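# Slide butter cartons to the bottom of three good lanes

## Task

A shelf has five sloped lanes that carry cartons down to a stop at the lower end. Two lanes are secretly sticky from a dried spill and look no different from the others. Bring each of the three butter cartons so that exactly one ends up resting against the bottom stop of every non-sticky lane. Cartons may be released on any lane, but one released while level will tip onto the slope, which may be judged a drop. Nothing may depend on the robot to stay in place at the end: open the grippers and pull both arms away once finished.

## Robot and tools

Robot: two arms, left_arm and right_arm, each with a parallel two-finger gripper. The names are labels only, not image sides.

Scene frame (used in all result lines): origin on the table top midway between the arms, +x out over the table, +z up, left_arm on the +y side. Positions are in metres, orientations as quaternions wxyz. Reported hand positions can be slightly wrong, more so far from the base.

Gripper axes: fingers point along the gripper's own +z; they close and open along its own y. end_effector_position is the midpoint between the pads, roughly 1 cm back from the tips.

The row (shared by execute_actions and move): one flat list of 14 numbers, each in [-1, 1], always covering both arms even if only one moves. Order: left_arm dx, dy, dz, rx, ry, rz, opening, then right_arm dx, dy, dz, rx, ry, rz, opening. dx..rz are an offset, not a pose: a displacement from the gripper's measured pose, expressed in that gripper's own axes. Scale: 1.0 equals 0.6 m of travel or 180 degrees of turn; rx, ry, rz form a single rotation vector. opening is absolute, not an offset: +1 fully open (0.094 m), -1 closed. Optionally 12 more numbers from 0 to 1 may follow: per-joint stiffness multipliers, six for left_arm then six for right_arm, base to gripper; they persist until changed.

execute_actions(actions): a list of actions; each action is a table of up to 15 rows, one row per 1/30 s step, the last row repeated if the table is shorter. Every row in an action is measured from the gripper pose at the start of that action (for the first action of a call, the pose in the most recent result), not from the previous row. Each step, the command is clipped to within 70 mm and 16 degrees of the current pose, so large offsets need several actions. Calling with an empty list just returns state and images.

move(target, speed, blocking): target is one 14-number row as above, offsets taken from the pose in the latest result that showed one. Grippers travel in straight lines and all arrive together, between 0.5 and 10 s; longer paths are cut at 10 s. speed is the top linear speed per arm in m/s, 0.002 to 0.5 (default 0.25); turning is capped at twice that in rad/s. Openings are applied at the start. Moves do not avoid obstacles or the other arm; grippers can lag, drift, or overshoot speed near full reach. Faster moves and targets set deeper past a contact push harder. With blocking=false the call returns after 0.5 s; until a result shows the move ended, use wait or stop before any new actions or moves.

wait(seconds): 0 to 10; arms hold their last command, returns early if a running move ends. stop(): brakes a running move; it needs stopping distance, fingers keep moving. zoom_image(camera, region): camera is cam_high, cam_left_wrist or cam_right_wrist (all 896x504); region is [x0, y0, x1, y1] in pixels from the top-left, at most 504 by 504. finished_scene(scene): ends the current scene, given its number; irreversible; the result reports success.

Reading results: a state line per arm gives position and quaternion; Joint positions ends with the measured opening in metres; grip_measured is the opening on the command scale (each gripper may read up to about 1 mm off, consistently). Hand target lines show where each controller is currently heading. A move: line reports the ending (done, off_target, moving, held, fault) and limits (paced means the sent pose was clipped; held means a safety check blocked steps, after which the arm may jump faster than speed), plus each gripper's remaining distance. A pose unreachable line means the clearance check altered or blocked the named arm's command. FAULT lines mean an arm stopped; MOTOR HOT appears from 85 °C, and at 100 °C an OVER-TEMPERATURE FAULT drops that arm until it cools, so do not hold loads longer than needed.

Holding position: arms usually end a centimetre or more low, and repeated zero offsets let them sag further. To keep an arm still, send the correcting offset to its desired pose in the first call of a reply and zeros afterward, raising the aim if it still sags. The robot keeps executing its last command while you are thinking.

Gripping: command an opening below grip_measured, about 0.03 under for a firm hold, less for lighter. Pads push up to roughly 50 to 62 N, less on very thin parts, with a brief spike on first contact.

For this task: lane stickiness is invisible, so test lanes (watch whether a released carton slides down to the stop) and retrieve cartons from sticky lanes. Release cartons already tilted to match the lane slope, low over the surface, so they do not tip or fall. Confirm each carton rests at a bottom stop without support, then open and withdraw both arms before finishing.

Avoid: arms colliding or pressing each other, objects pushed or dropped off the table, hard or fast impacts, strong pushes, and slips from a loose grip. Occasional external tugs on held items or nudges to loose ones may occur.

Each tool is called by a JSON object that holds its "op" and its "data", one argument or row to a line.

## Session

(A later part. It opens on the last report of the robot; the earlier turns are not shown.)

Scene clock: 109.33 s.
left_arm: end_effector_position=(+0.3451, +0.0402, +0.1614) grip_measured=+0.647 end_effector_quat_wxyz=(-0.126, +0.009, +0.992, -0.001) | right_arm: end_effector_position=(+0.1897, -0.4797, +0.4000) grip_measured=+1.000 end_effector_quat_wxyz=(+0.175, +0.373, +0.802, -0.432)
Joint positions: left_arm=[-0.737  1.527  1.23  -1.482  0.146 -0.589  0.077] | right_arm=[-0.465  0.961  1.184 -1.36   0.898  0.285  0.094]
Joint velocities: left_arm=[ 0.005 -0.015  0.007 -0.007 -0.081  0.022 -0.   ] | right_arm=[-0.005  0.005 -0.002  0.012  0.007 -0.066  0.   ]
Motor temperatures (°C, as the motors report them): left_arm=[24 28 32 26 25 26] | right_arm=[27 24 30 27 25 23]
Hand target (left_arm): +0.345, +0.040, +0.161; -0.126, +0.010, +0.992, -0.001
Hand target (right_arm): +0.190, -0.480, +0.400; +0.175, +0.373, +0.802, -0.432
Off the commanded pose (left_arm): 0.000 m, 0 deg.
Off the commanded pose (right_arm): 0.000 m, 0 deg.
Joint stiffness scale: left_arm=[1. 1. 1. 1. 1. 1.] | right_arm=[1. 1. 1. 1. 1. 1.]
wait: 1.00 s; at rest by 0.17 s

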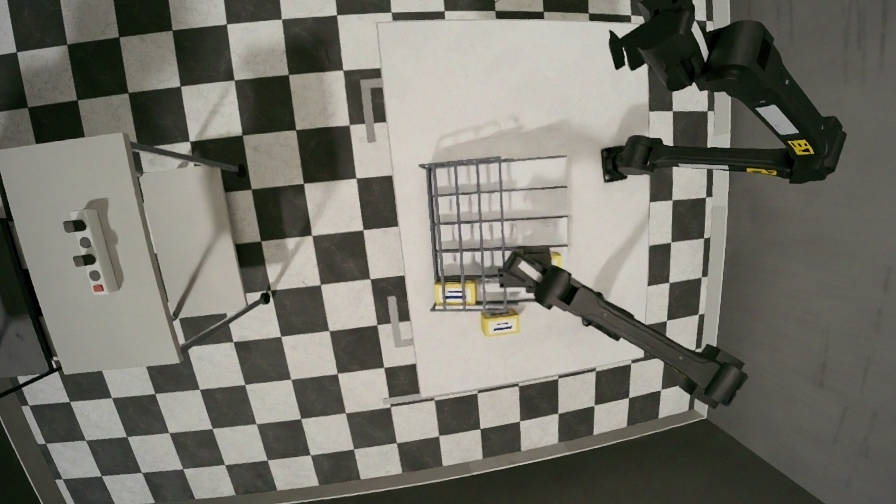

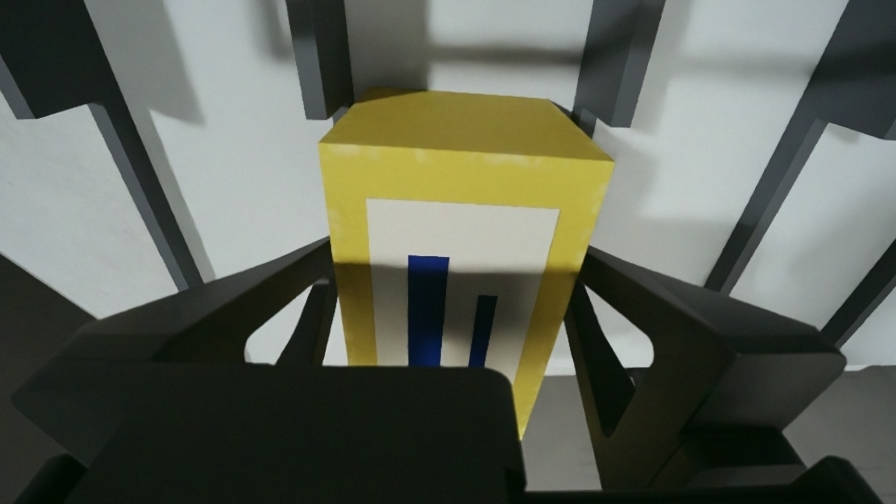

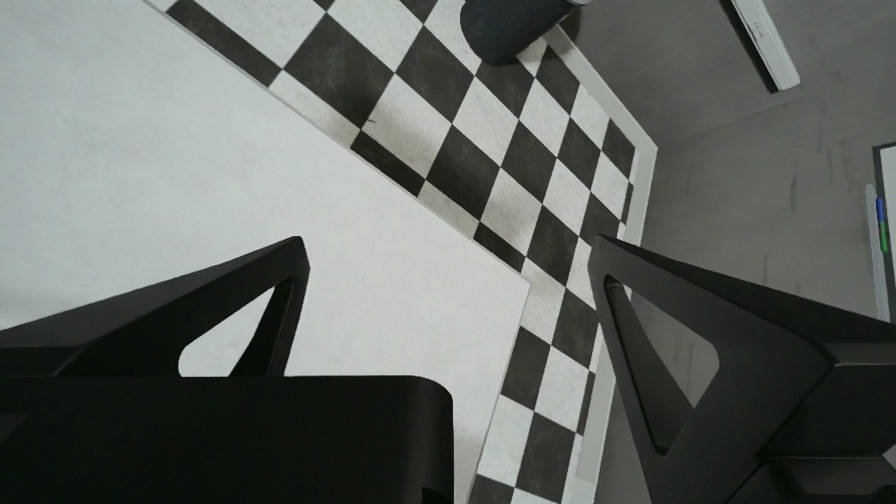

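{"op": "move", "data": {
  "target": [0,0,0,0,0,0,0.28,0,0,0,0,0,0,1]
}}

{"op": "move", "data": {
  "target": [0,0,-0.1,0,0,0,0.28,0,0,0,0,0,0,1],
  "speed": 0.1
}}

{"op": "move", "data": {
  "target": [0,-0.137,-0.03,0,0,0,0.28,0,0,0,0,0,0,1],
  "speed": 0.1
}}

Scene clock: 112.47 s.
left_arm: end_effector_position=(+0.3449, +0.0397, +0.1614) grip_measured=+0.331 end_effector_quat_wxyz=(-0.126, +0.009, +0.992, -0.002) | right_arm: end_effector_position=(+0.1897, -0.4797, +0.4000) grip_measured=+1.000 end_effector_quat_wxyz=(+0.175, +0.373, +0.802, -0.432)
Joint positions: left_arm=[-0.737  1.527  1.23  -1.481  0.147 -0.589  0.063] | right_arm=[-0.465  0.961  1.184 -1.36   0.898  0.285  0.094]
Joint velocities: left_arm=[-0.005 -0.005 -0.002 -0.027 -0.051  0.007 -0.   ] | right_arm=[ 0.005 -0.005 -0.007 -0.007  0.051  0.007  0.   ]
Motor temperatures (°C, as the motors report them): left_arm=[24 28 31 26 25 26] | right_arm=[27 24 30 27 25 23]
Hand target (left_arm): +0.345, +0.040, +0.161; -0.126, +0.010, +0.992, -0.001
Hand target (right_arm): +0.190, -0.480, +0.400; +0.175, +0.373, +0.802, -0.432
Off the commanded pose (left_arm): 0.001 m, 0 deg.
Off the commanded pose (right_arm): 0.000 m, 0 deg.
Joint stiffness scale: left_arm=[1. 1. 1. 1. 1. 1.] | right_arm=[1. 1. 1. 1. 1. 1.]
move: done

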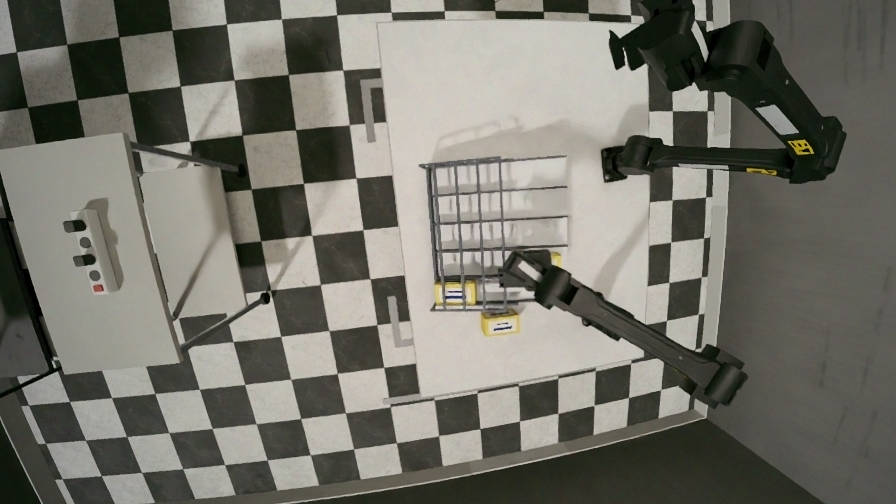

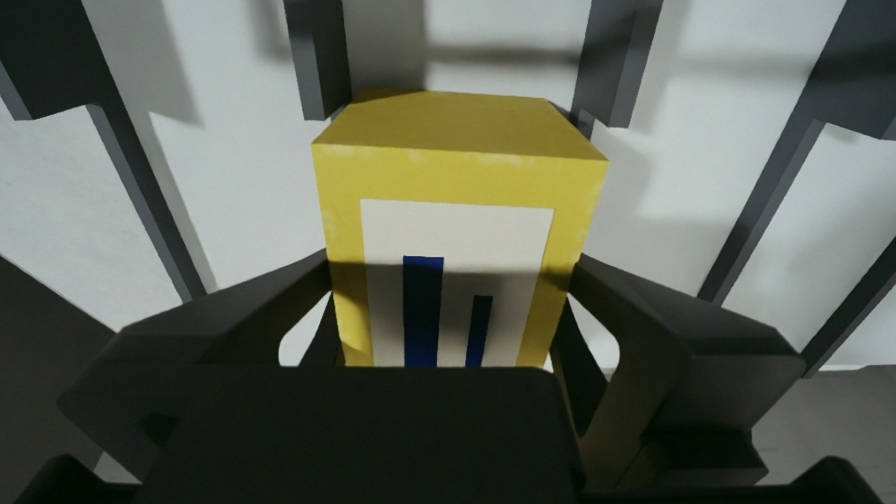

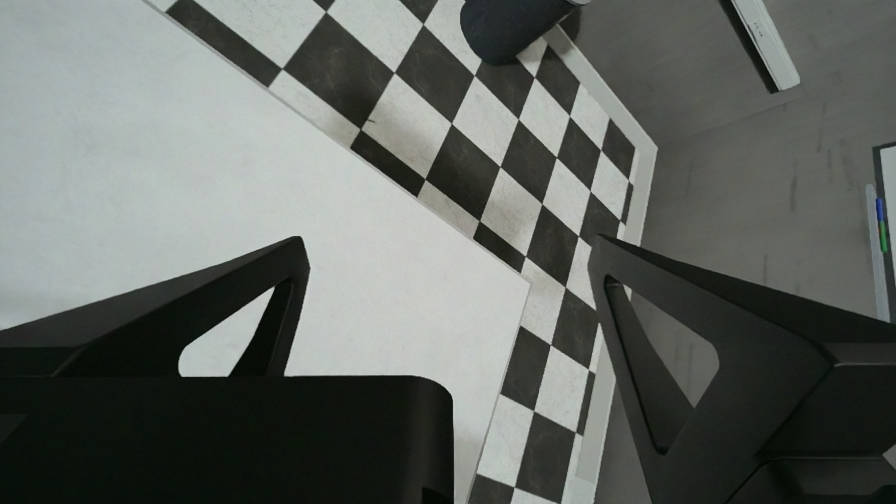

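Scene clock: 113.47 s.
left_arm: end_effector_position=(+0.3470, +0.0453, +0.1952) grip_measured=+0.331 end_effector_quat_wxyz=(-0.142, +0.004, +0.990, +0.012) | right_arm: end_effector_position=(+0.1897, -0.4797, +0.4000) grip_measured=+1.000 end_effector_quat_wxyz=(+0.175, +0.373, +0.802, -0.432)
Joint positions: left_arm=[-0.725  1.527  1.316 -1.609  0.141 -0.585  0.063] | right_arm=[-0.465  0.961  1.184 -1.36   0.898  0.285  0.094]
Joint velocities: left_arm=[-0.005  0.005 -0.007 -0.007  0.081 -0.081 -0.   ] | right_arm=[-0.005 -0.005 -0.002  0.012 -0.066  0.007  0.   ]
Motor temperatures (°C, as the motors report them): left_arm=[24 28 32 26 25 26] | right_arm=[27 24 30 27 25 23]
Hand target (left_arm): +0.360, +0.041, +0.219; -0.126, +0.009, +0.992, -0.002
Hand target (right_arm): +0.190, -0.480, +0.400; +0.175, +0.373, +0.802, -0.432
Off the commanded pose (left_arm): 0.028 m, 2 deg.
Off the commanded pose (right_arm): 0.000 m, 0 deg.
Joint stiffness scale: left_arm=[1. 1. 1. 1. 1. 1.] | right_arm=[1. 1. 1. 1. 1. 1.]
move: off_target (left_arm)

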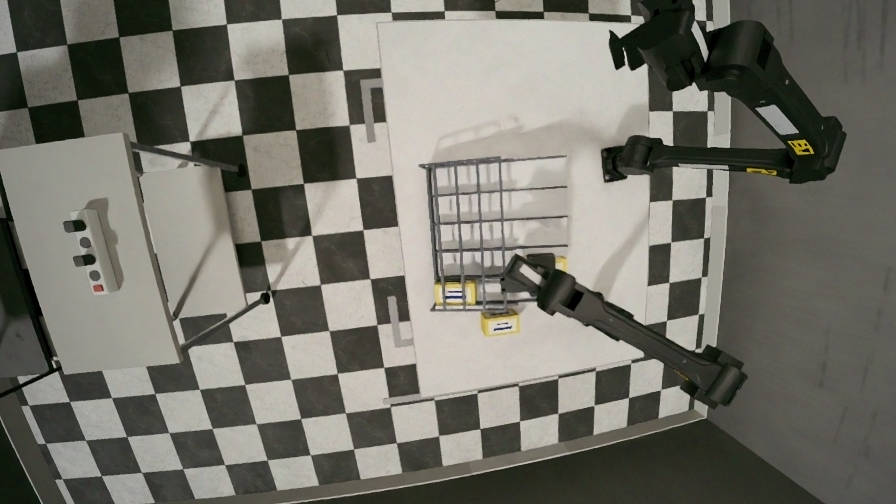

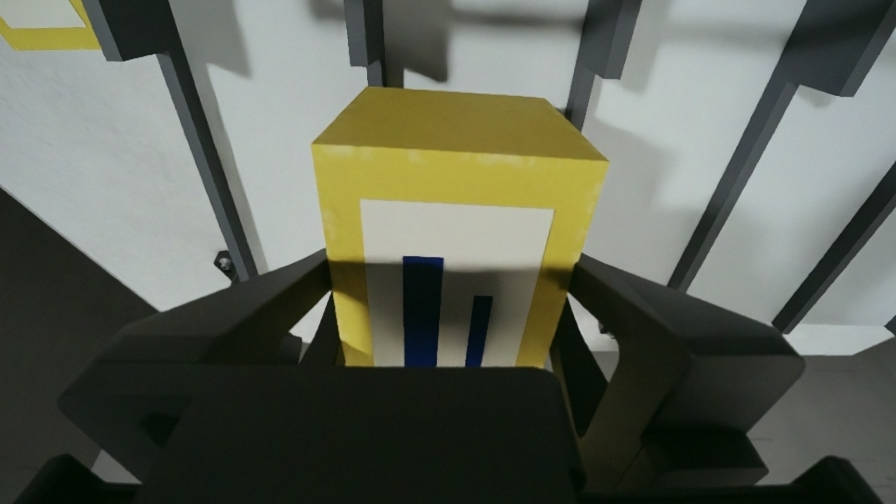

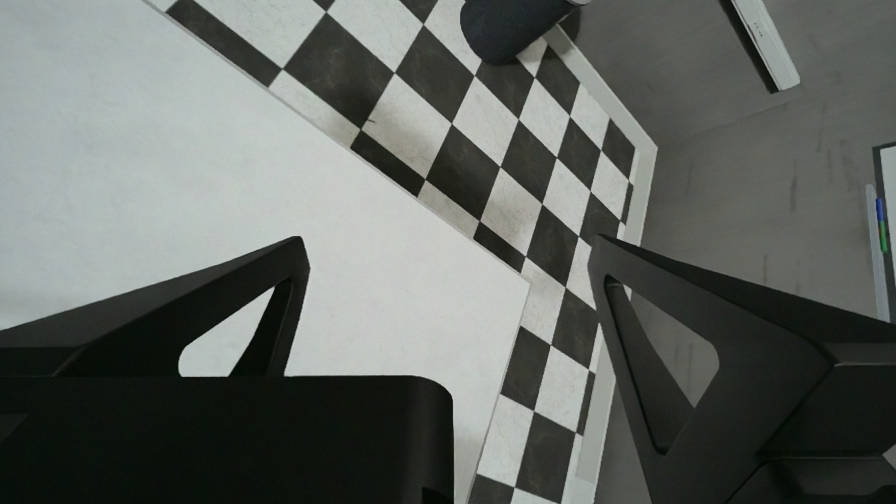

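Scene clock: 114.80 s.
left_arm: end_effector_position=(+0.3347, -0.0251, +0.1923) grip_measured=+0.331 end_effector_quat_wxyz=(-0.163, +0.012, +0.986, +0.032) | right_arm: end_effector_position=(+0.1897, -0.4797, +0.4000) grip_measured=+1.000 end_effector_quat_wxyz=(+0.175, +0.373, +0.802, -0.432)
Joint positions: left_arm=[-0.866  1.652  1.449 -1.656  0.172 -0.703  0.063] | right_arm=[-0.465  0.961  1.184 -1.36   0.898  0.285  0.094]
Joint velocities: left_arm=[-0.015  0.005 -0.017  0.012  0.022  0.022 -0.   ] | right_arm=[ 0.005  0.005 -0.002  0.007  0.037 -0.037  0.   ]
Motor temperatures (°C, as the motors report them): left_arm=[24 28 32 26 25 26] | right_arm=[27 24 30 27 25 23]
Hand target (left_arm): +0.350, -0.037, +0.210; -0.142, +0.004, +0.990, +0.011
Hand target (right_arm): +0.190, -0.480, +0.400; +0.175, +0.373, +0.802, -0.432
Off the commanded pose (left_arm): 0.027 m, 4 deg.
Off the commanded pose (right_arm): 0.000 m, 0 deg.
Joint stiffness scale: left_arm=[1. 1. 1. 1. 1. 1.] | right_arm=[1. 1. 1. 1. 1. 1.]
move: off_target (left_arm)

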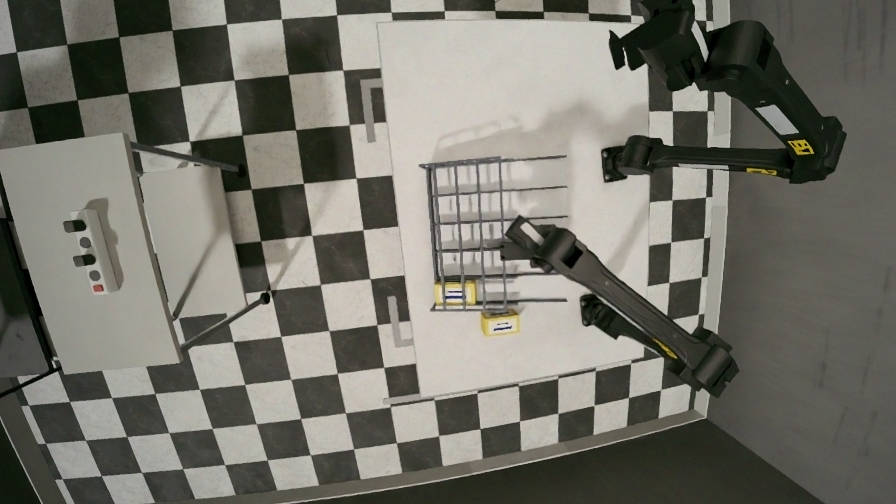

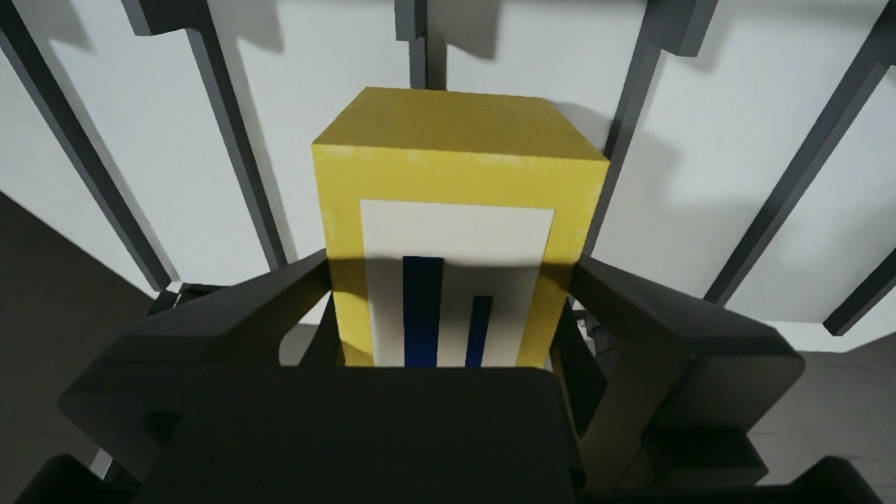

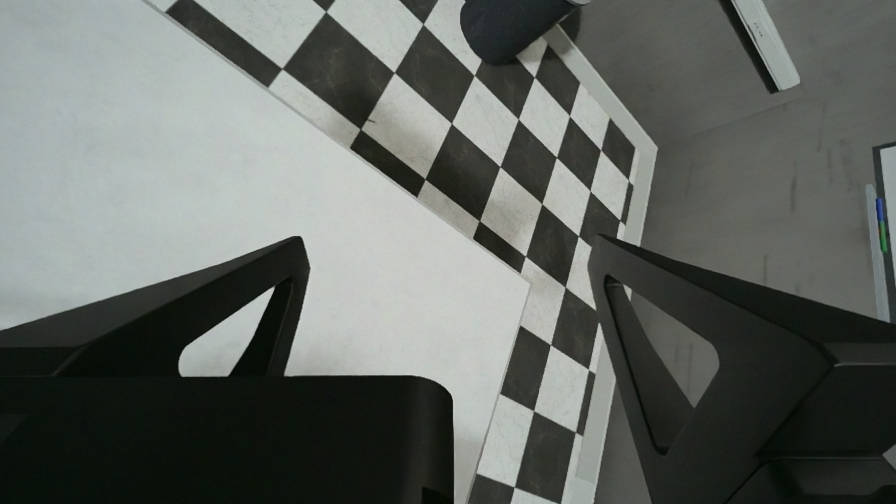

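{"op": "move", "data": {
  "target": [-0.031,-0.042,-0.063,0.02,-0.024,0,0.28,0,0,0,0,0,0,1],
  "speed": 0.05
}}

Scene clock: 118.60 s.
left_arm: end_effector_position=(+0.3481, -0.0370, +0.2006) grip_measured=+0.331 end_effector_quat_wxyz=(-0.150, +0.012, +0.988, +0.022) | right_arm: end_effector_position=(+0.1897, -0.4797, +0.4000) grip_measured=+1.000 end_effector_quat_wxyz=(+0.175, +0.373, +0.802, -0.432)
Joint positions: left_arm=[-0.866  1.672  1.504 -1.656  0.169 -0.706  0.063] | right_arm=[-0.465  0.961  1.184 -1.36   0.898  0.285  0.094]
Joint velocities: left_arm=[-0.005  0.005 -0.007 -0.022 -0.007 -0.051  0.001] | right_arm=[-0.005 -0.005  0.007  0.007 -0.037 -0.037  0.   ]
Motor temperatures (°C, as the motors report them): left_arm=[24 28 33 26 25 26] | right_arm=[27 24 30 27 25 23]
Hand target (left_arm): +0.363, -0.052, +0.221; -0.126, +0.008, +0.992, +0.000
Hand target (right_arm): +0.190, -0.480, +0.400; +0.175, +0.373, +0.802, -0.432
Off the commanded pose (left_arm): 0.030 m, 4 deg.
Off the commanded pose (right_arm): 0.000 m, 0 deg.
Joint stiffness scale: left_arm=[1. 1. 1. 1. 1. 1.] | right_arm=[1. 1. 1. 1. 1. 1.]
move: off_target (left_arm)

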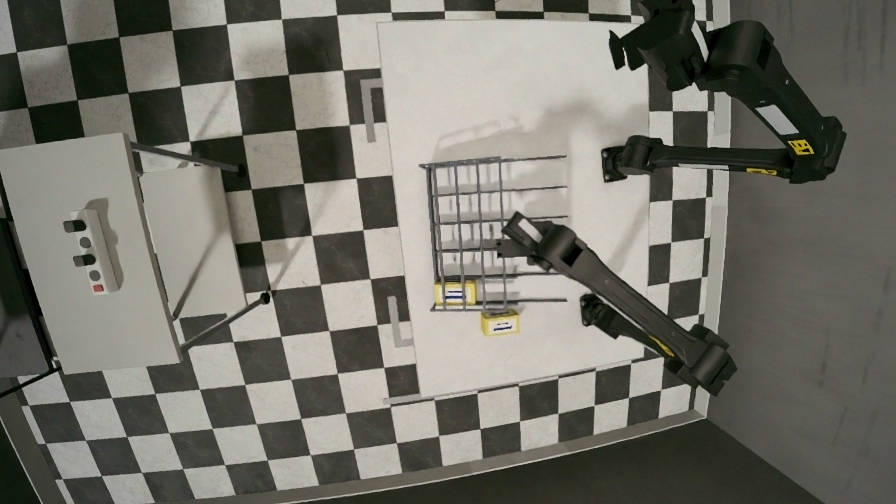

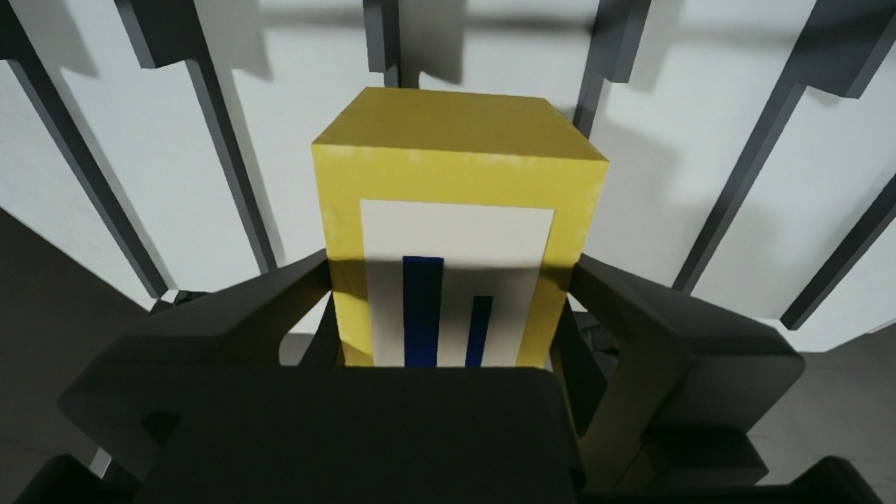

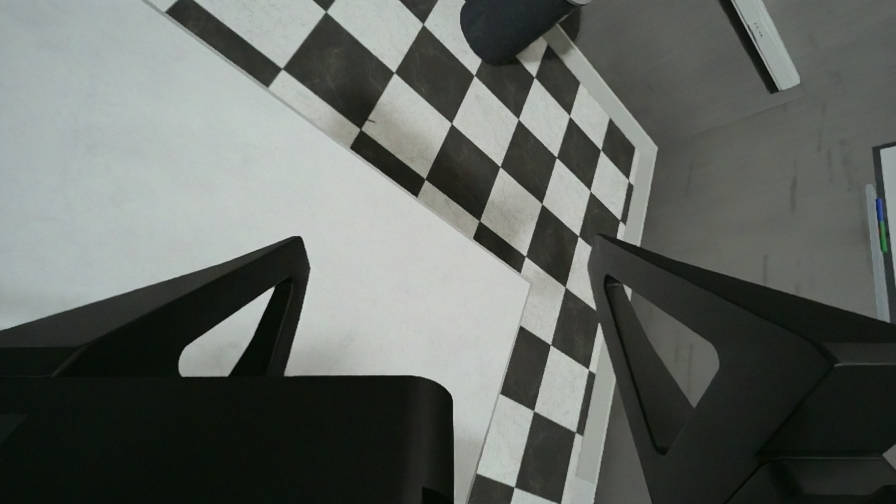

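{"op": "move", "data": {
  "target": [-0.01,-0.022,0.032,0.014,-0.015,0,0.28,0,0,0,0,0,0,1],
  "speed": 0.03
}}

Scene clock: 122.03 s.
left_arm: end_effector_position=(+0.3495, -0.0461, +0.1753) grip_measured=+0.331 end_effector_quat_wxyz=(-0.134, +0.011, +0.991, +0.007) | right_arm: end_effector_position=(+0.1897, -0.4797, +0.4000) grip_measured=+1.000 end_effector_quat_wxyz=(+0.175, +0.373, +0.802, -0.432)
Joint positions: left_arm=[-0.877  1.675  1.446 -1.55   0.173 -0.723  0.063] | right_arm=[-0.465  0.961  1.184 -1.36   0.898  0.285  0.094]
Joint velocities: left_arm=[-0.005  0.005 -0.012 -0.007  0.051 -0.022  0.   ] | right_arm=[-0.024  0.005 -0.012  0.012  0.037 -0.066  0.   ]
Motor temperatures (°C, as the motors report them): left_arm=[24 28 33 26 25 26] | right_arm=[27 24 30 27 25 23]
Hand target (left_arm): +0.348, -0.049, +0.180; -0.127, +0.009, +0.992, -0.000
Hand target (right_arm): +0.190, -0.480, +0.400; +0.175, +0.373, +0.802, -0.432
Off the commanded pose (left_arm): 0.006 m, 1 deg.
Off the commanded pose (right_arm): 0.000 m, 0 deg.
Joint stiffness scale: left_arm=[1. 1. 1. 1. 1. 1.] | right_arm=[1. 1. 1. 1. 1. 1.]
move: done

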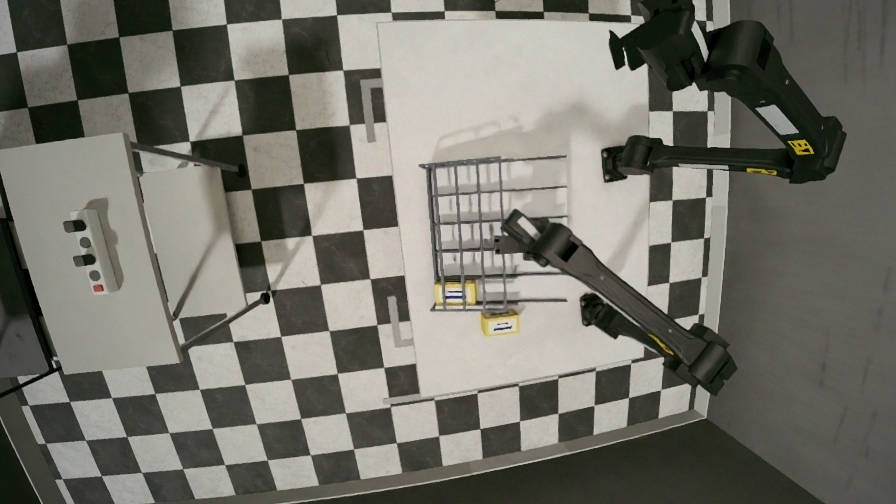

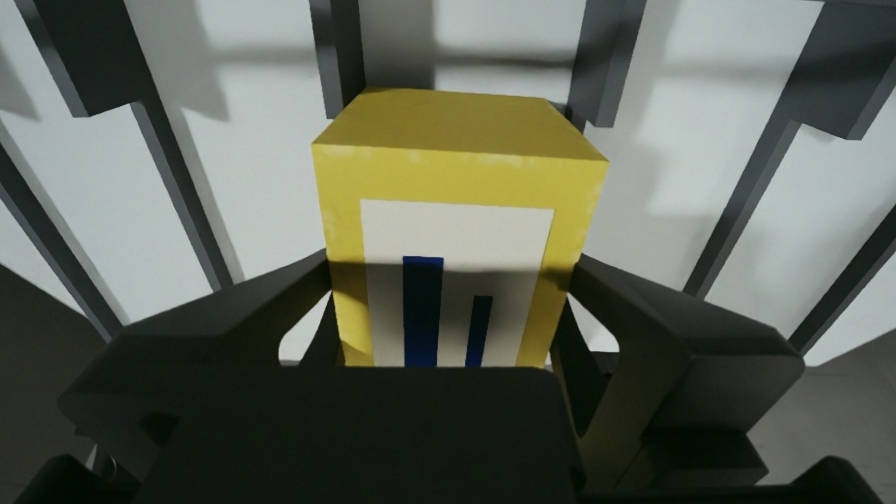

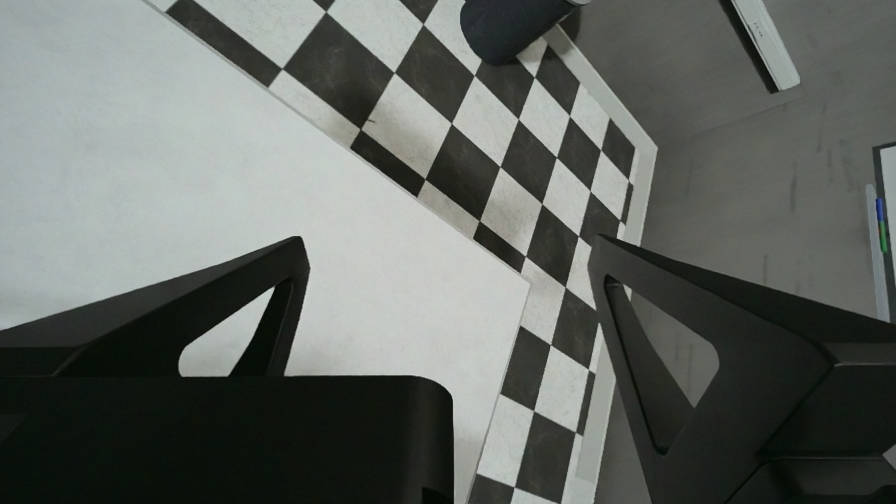

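{"op": "move", "data": {
  "target": [0,-0.006,0.035,0,-0.005,0,0.28,0,0,0,0,0,0,1],
  "speed": 0.02
}}

{"op": "move", "data": {
  "target": [0,0,0,0,0,0,0.65,0,0,0,0,0,0,1]
}}

{"op": "wait", "data": {
  "seconds": 1
}}

Scene clock: 125.17 s.
left_arm: end_effector_position=(+0.3483, -0.0471, +0.1598) grip_measured=+0.331 end_effector_quat_wxyz=(-0.126, +0.011, +0.992, +0.005) | right_arm: end_effector_position=(+0.1897, -0.4797, +0.4000) grip_measured=+1.000 end_effector_quat_wxyz=(+0.175, +0.373, +0.802, -0.432)
Joint positions: left_arm=[-0.884  1.675  1.407 -1.495  0.166 -0.732  0.063] | right_arm=[-0.465  0.961  1.184 -1.36   0.898  0.285  0.094]
Joint velocities: left_arm=[-0.005 -0.015  0.002  0.002 -0.022 -0.11   0.001] | right_arm=[-0.005 -0.005 -0.002 -0.007  0.007 -0.037  0.   ]
Motor temperatures (°C, as the motors report them): left_arm=[24 29 32 26 25 26] | right_arm=[27 24 31 27 25 23]
Hand target (left_arm): +0.344, -0.049, +0.155; -0.127, +0.011, +0.992, +0.007
Hand target (right_arm): +0.190, -0.480, +0.400; +0.175, +0.373, +0.802, -0.432
Off the commanded pose (left_arm): 0.007 m, 0 deg.
Off the commanded pose (right_arm): 0.000 m, 0 deg.
Joint stiffness scale: left_arm=[1. 1. 1. 1. 1. 1.] | right_arm=[1. 1. 1. 1. 1. 1.]
move: done

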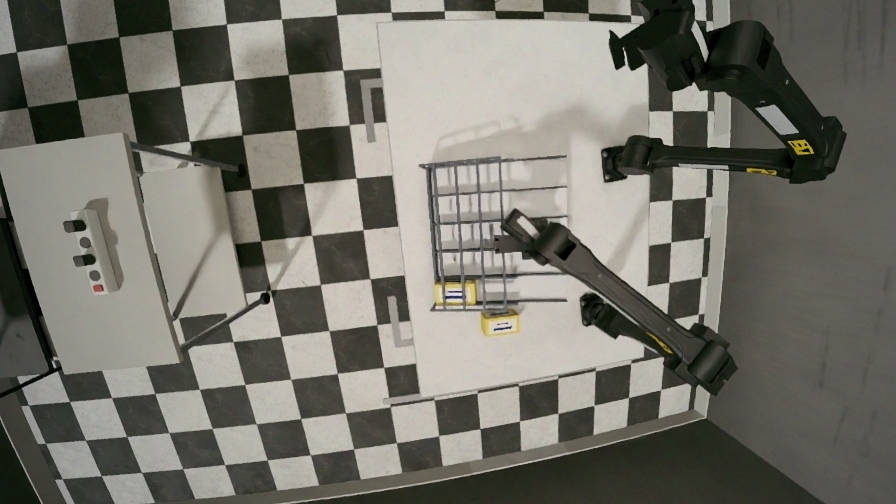

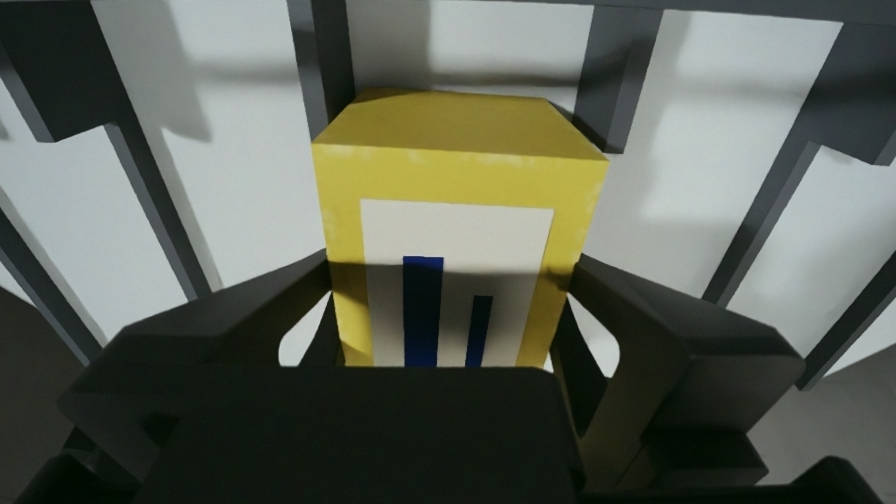

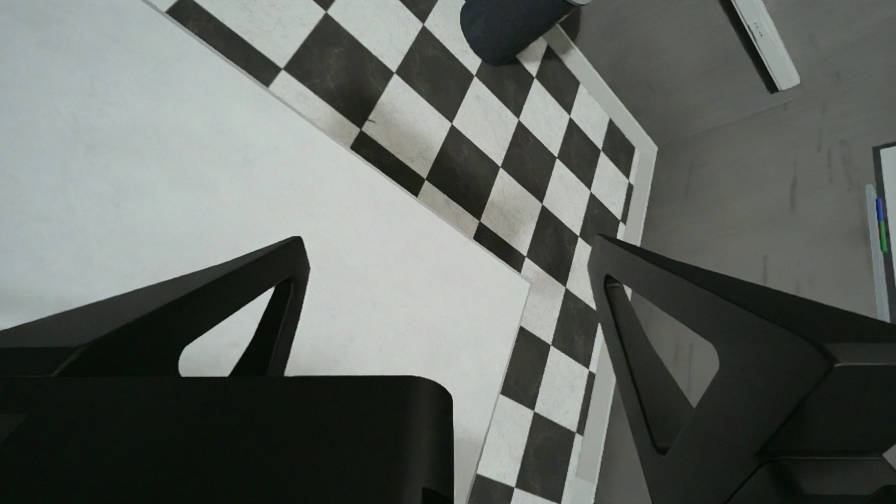

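Scene clock: 125.67 s.
left_arm: end_effector_position=(+0.3483, -0.0471, +0.1598) grip_measured=+0.647 end_effector_quat_wxyz=(-0.126, +0.011, +0.992, +0.005) | right_arm: end_effector_position=(+0.1897, -0.4797, +0.4000) grip_measured=+1.000 end_effector_quat_wxyz=(+0.175, +0.373, +0.802, -0.432)
Joint positions: left_arm=[-0.884  1.675  1.407 -1.495  0.166 -0.732  0.077] | right_arm=[-0.465  0.961  1.184 -1.36   0.898  0.285  0.094]
Joint velocities: left_arm=[-0.015  0.005 -0.017  0.007  0.095 -0.037 -0.   ] | right_arm=[ 0.005 -0.015 -0.002 -0.002  0.037 -0.022  0.   ]
Motor temperatures (°C, as the motors report them): left_arm=[24 29 32 26 25 26] | right_arm=[27 24 31 27 25 23]
Hand target (left_arm): +0.348, -0.047, +0.160; -0.126, +0.011, +0.992, +0.005
Hand target (right_arm): +0.190, -0.480, +0.400; +0.175, +0.373, +0.802, -0.432
Off the commanded pose (left_arm): 0.000 m, 0 deg.
Off the commanded pose (right_arm): 0.000 m, 0 deg.
Joint stiffness scale: left_arm=[1. 1. 1. 1. 1. 1.] | right_arm=[1. 1. 1. 1. 1. 1.]
move: done

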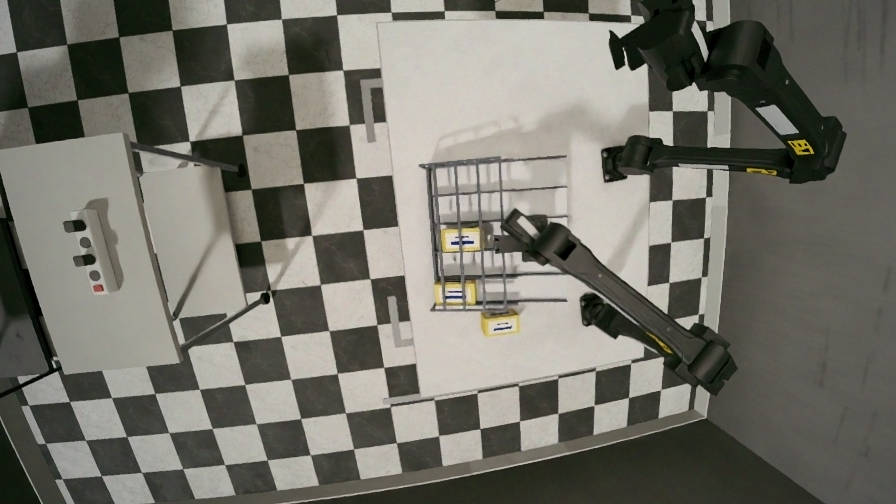

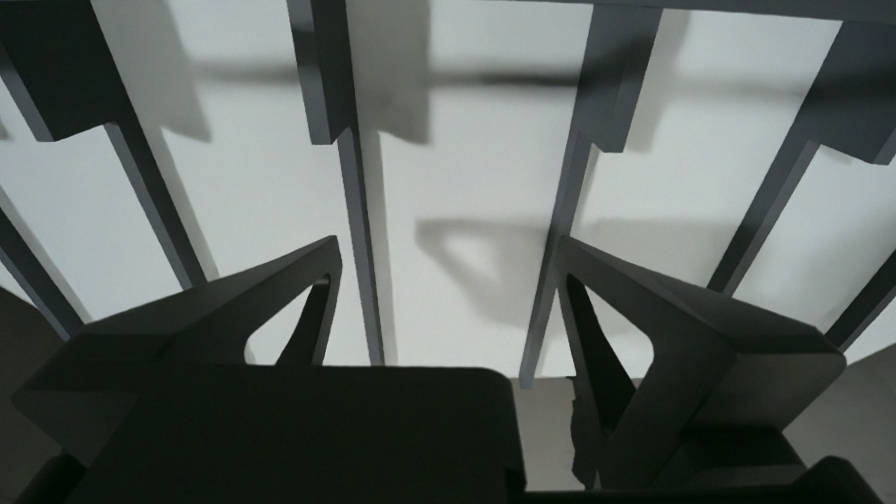

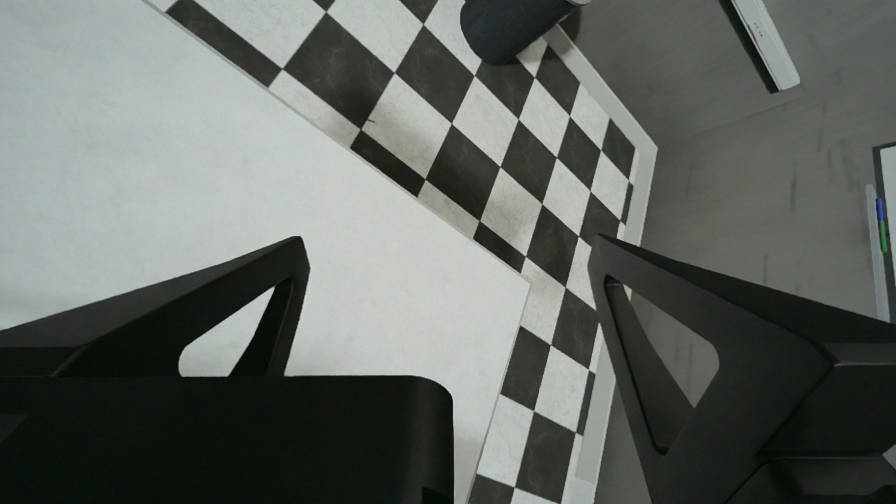

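Scene clock: 126.67 s.
left_arm: end_effector_position=(+0.3483, -0.0471, +0.1598) grip_measured=+0.647 end_effector_quat_wxyz=(-0.126, +0.011, +0.992, +0.005) | right_arm: end_effector_position=(+0.1897, -0.4797, +0.4000) grip_measured=+1.000 end_effector_quat_wxyz=(+0.175, +0.373, +0.802, -0.432)
Joint positions: left_arm=[-0.884  1.675  1.407 -1.495  0.166 -0.732  0.077] | right_arm=[-0.465  0.961  1.184 -1.36   0.898  0.285  0.094]
Joint velocities: left_arm=[ 0.005 -0.024  0.002 -0.002 -0.051 -0.007  0.   ] | right_arm=[-0.015 -0.015 -0.002  0.002 -0.081  0.051  0.   ]
Motor temperatures (°C, as the motors report them): left_arm=[24 29 32 26 25 26] | right_arm=[27 24 31 27 25 23]
Hand target (left_arm): +0.348, -0.047, +0.160; -0.126, +0.011, +0.992, +0.005
Hand target (right_arm): +0.190, -0.480, +0.400; +0.175, +0.373, +0.802, -0.432
Off the commanded pose (left_arm): 0.000 m, 0 deg.
Off the commanded pose (right_arm): 0.000 m, 0 deg.
Joint stiffness scale: left_arm=[1. 1. 1. 1. 1. 1.] | right_arm=[1. 1. 1. 1. 1. 1.]
wait: 1.00 s; at rest by 0.17 s

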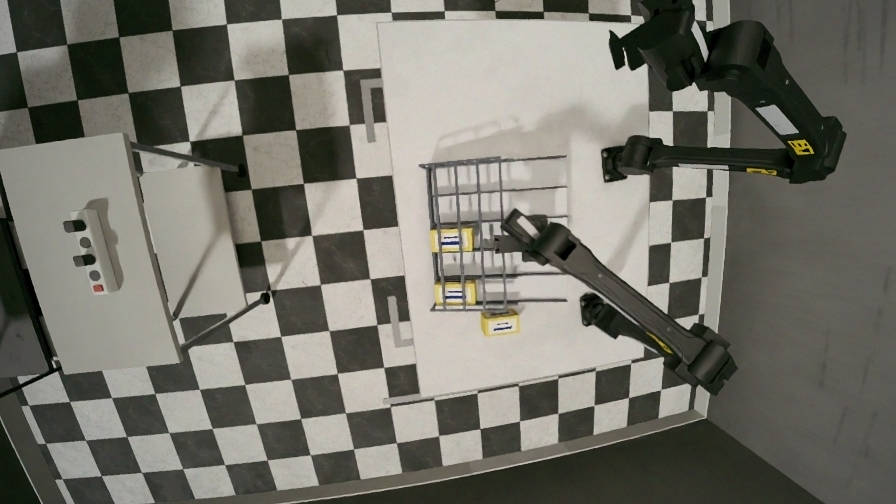

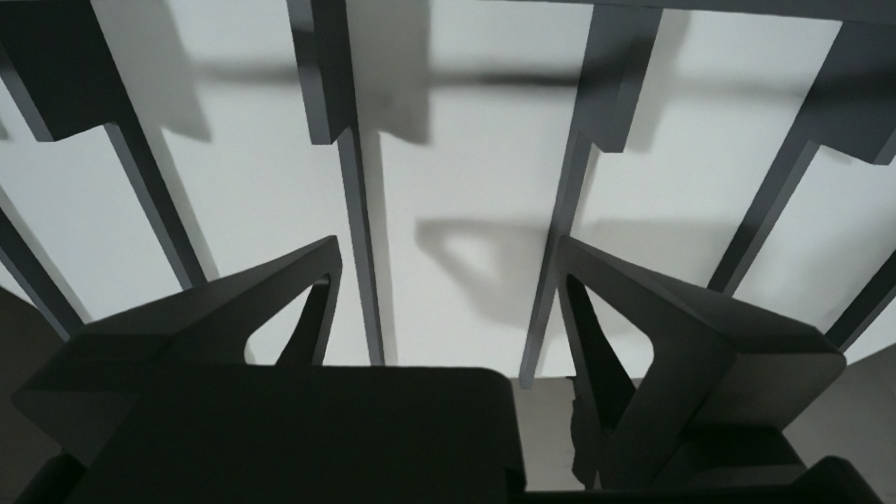

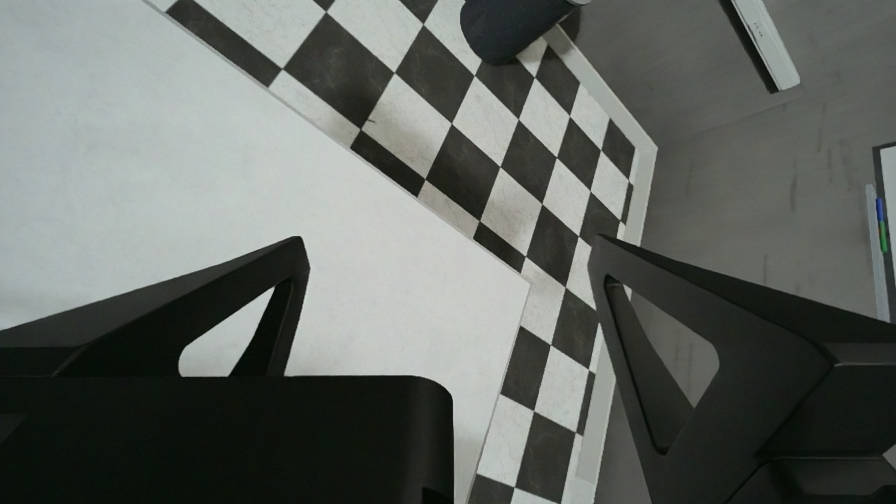

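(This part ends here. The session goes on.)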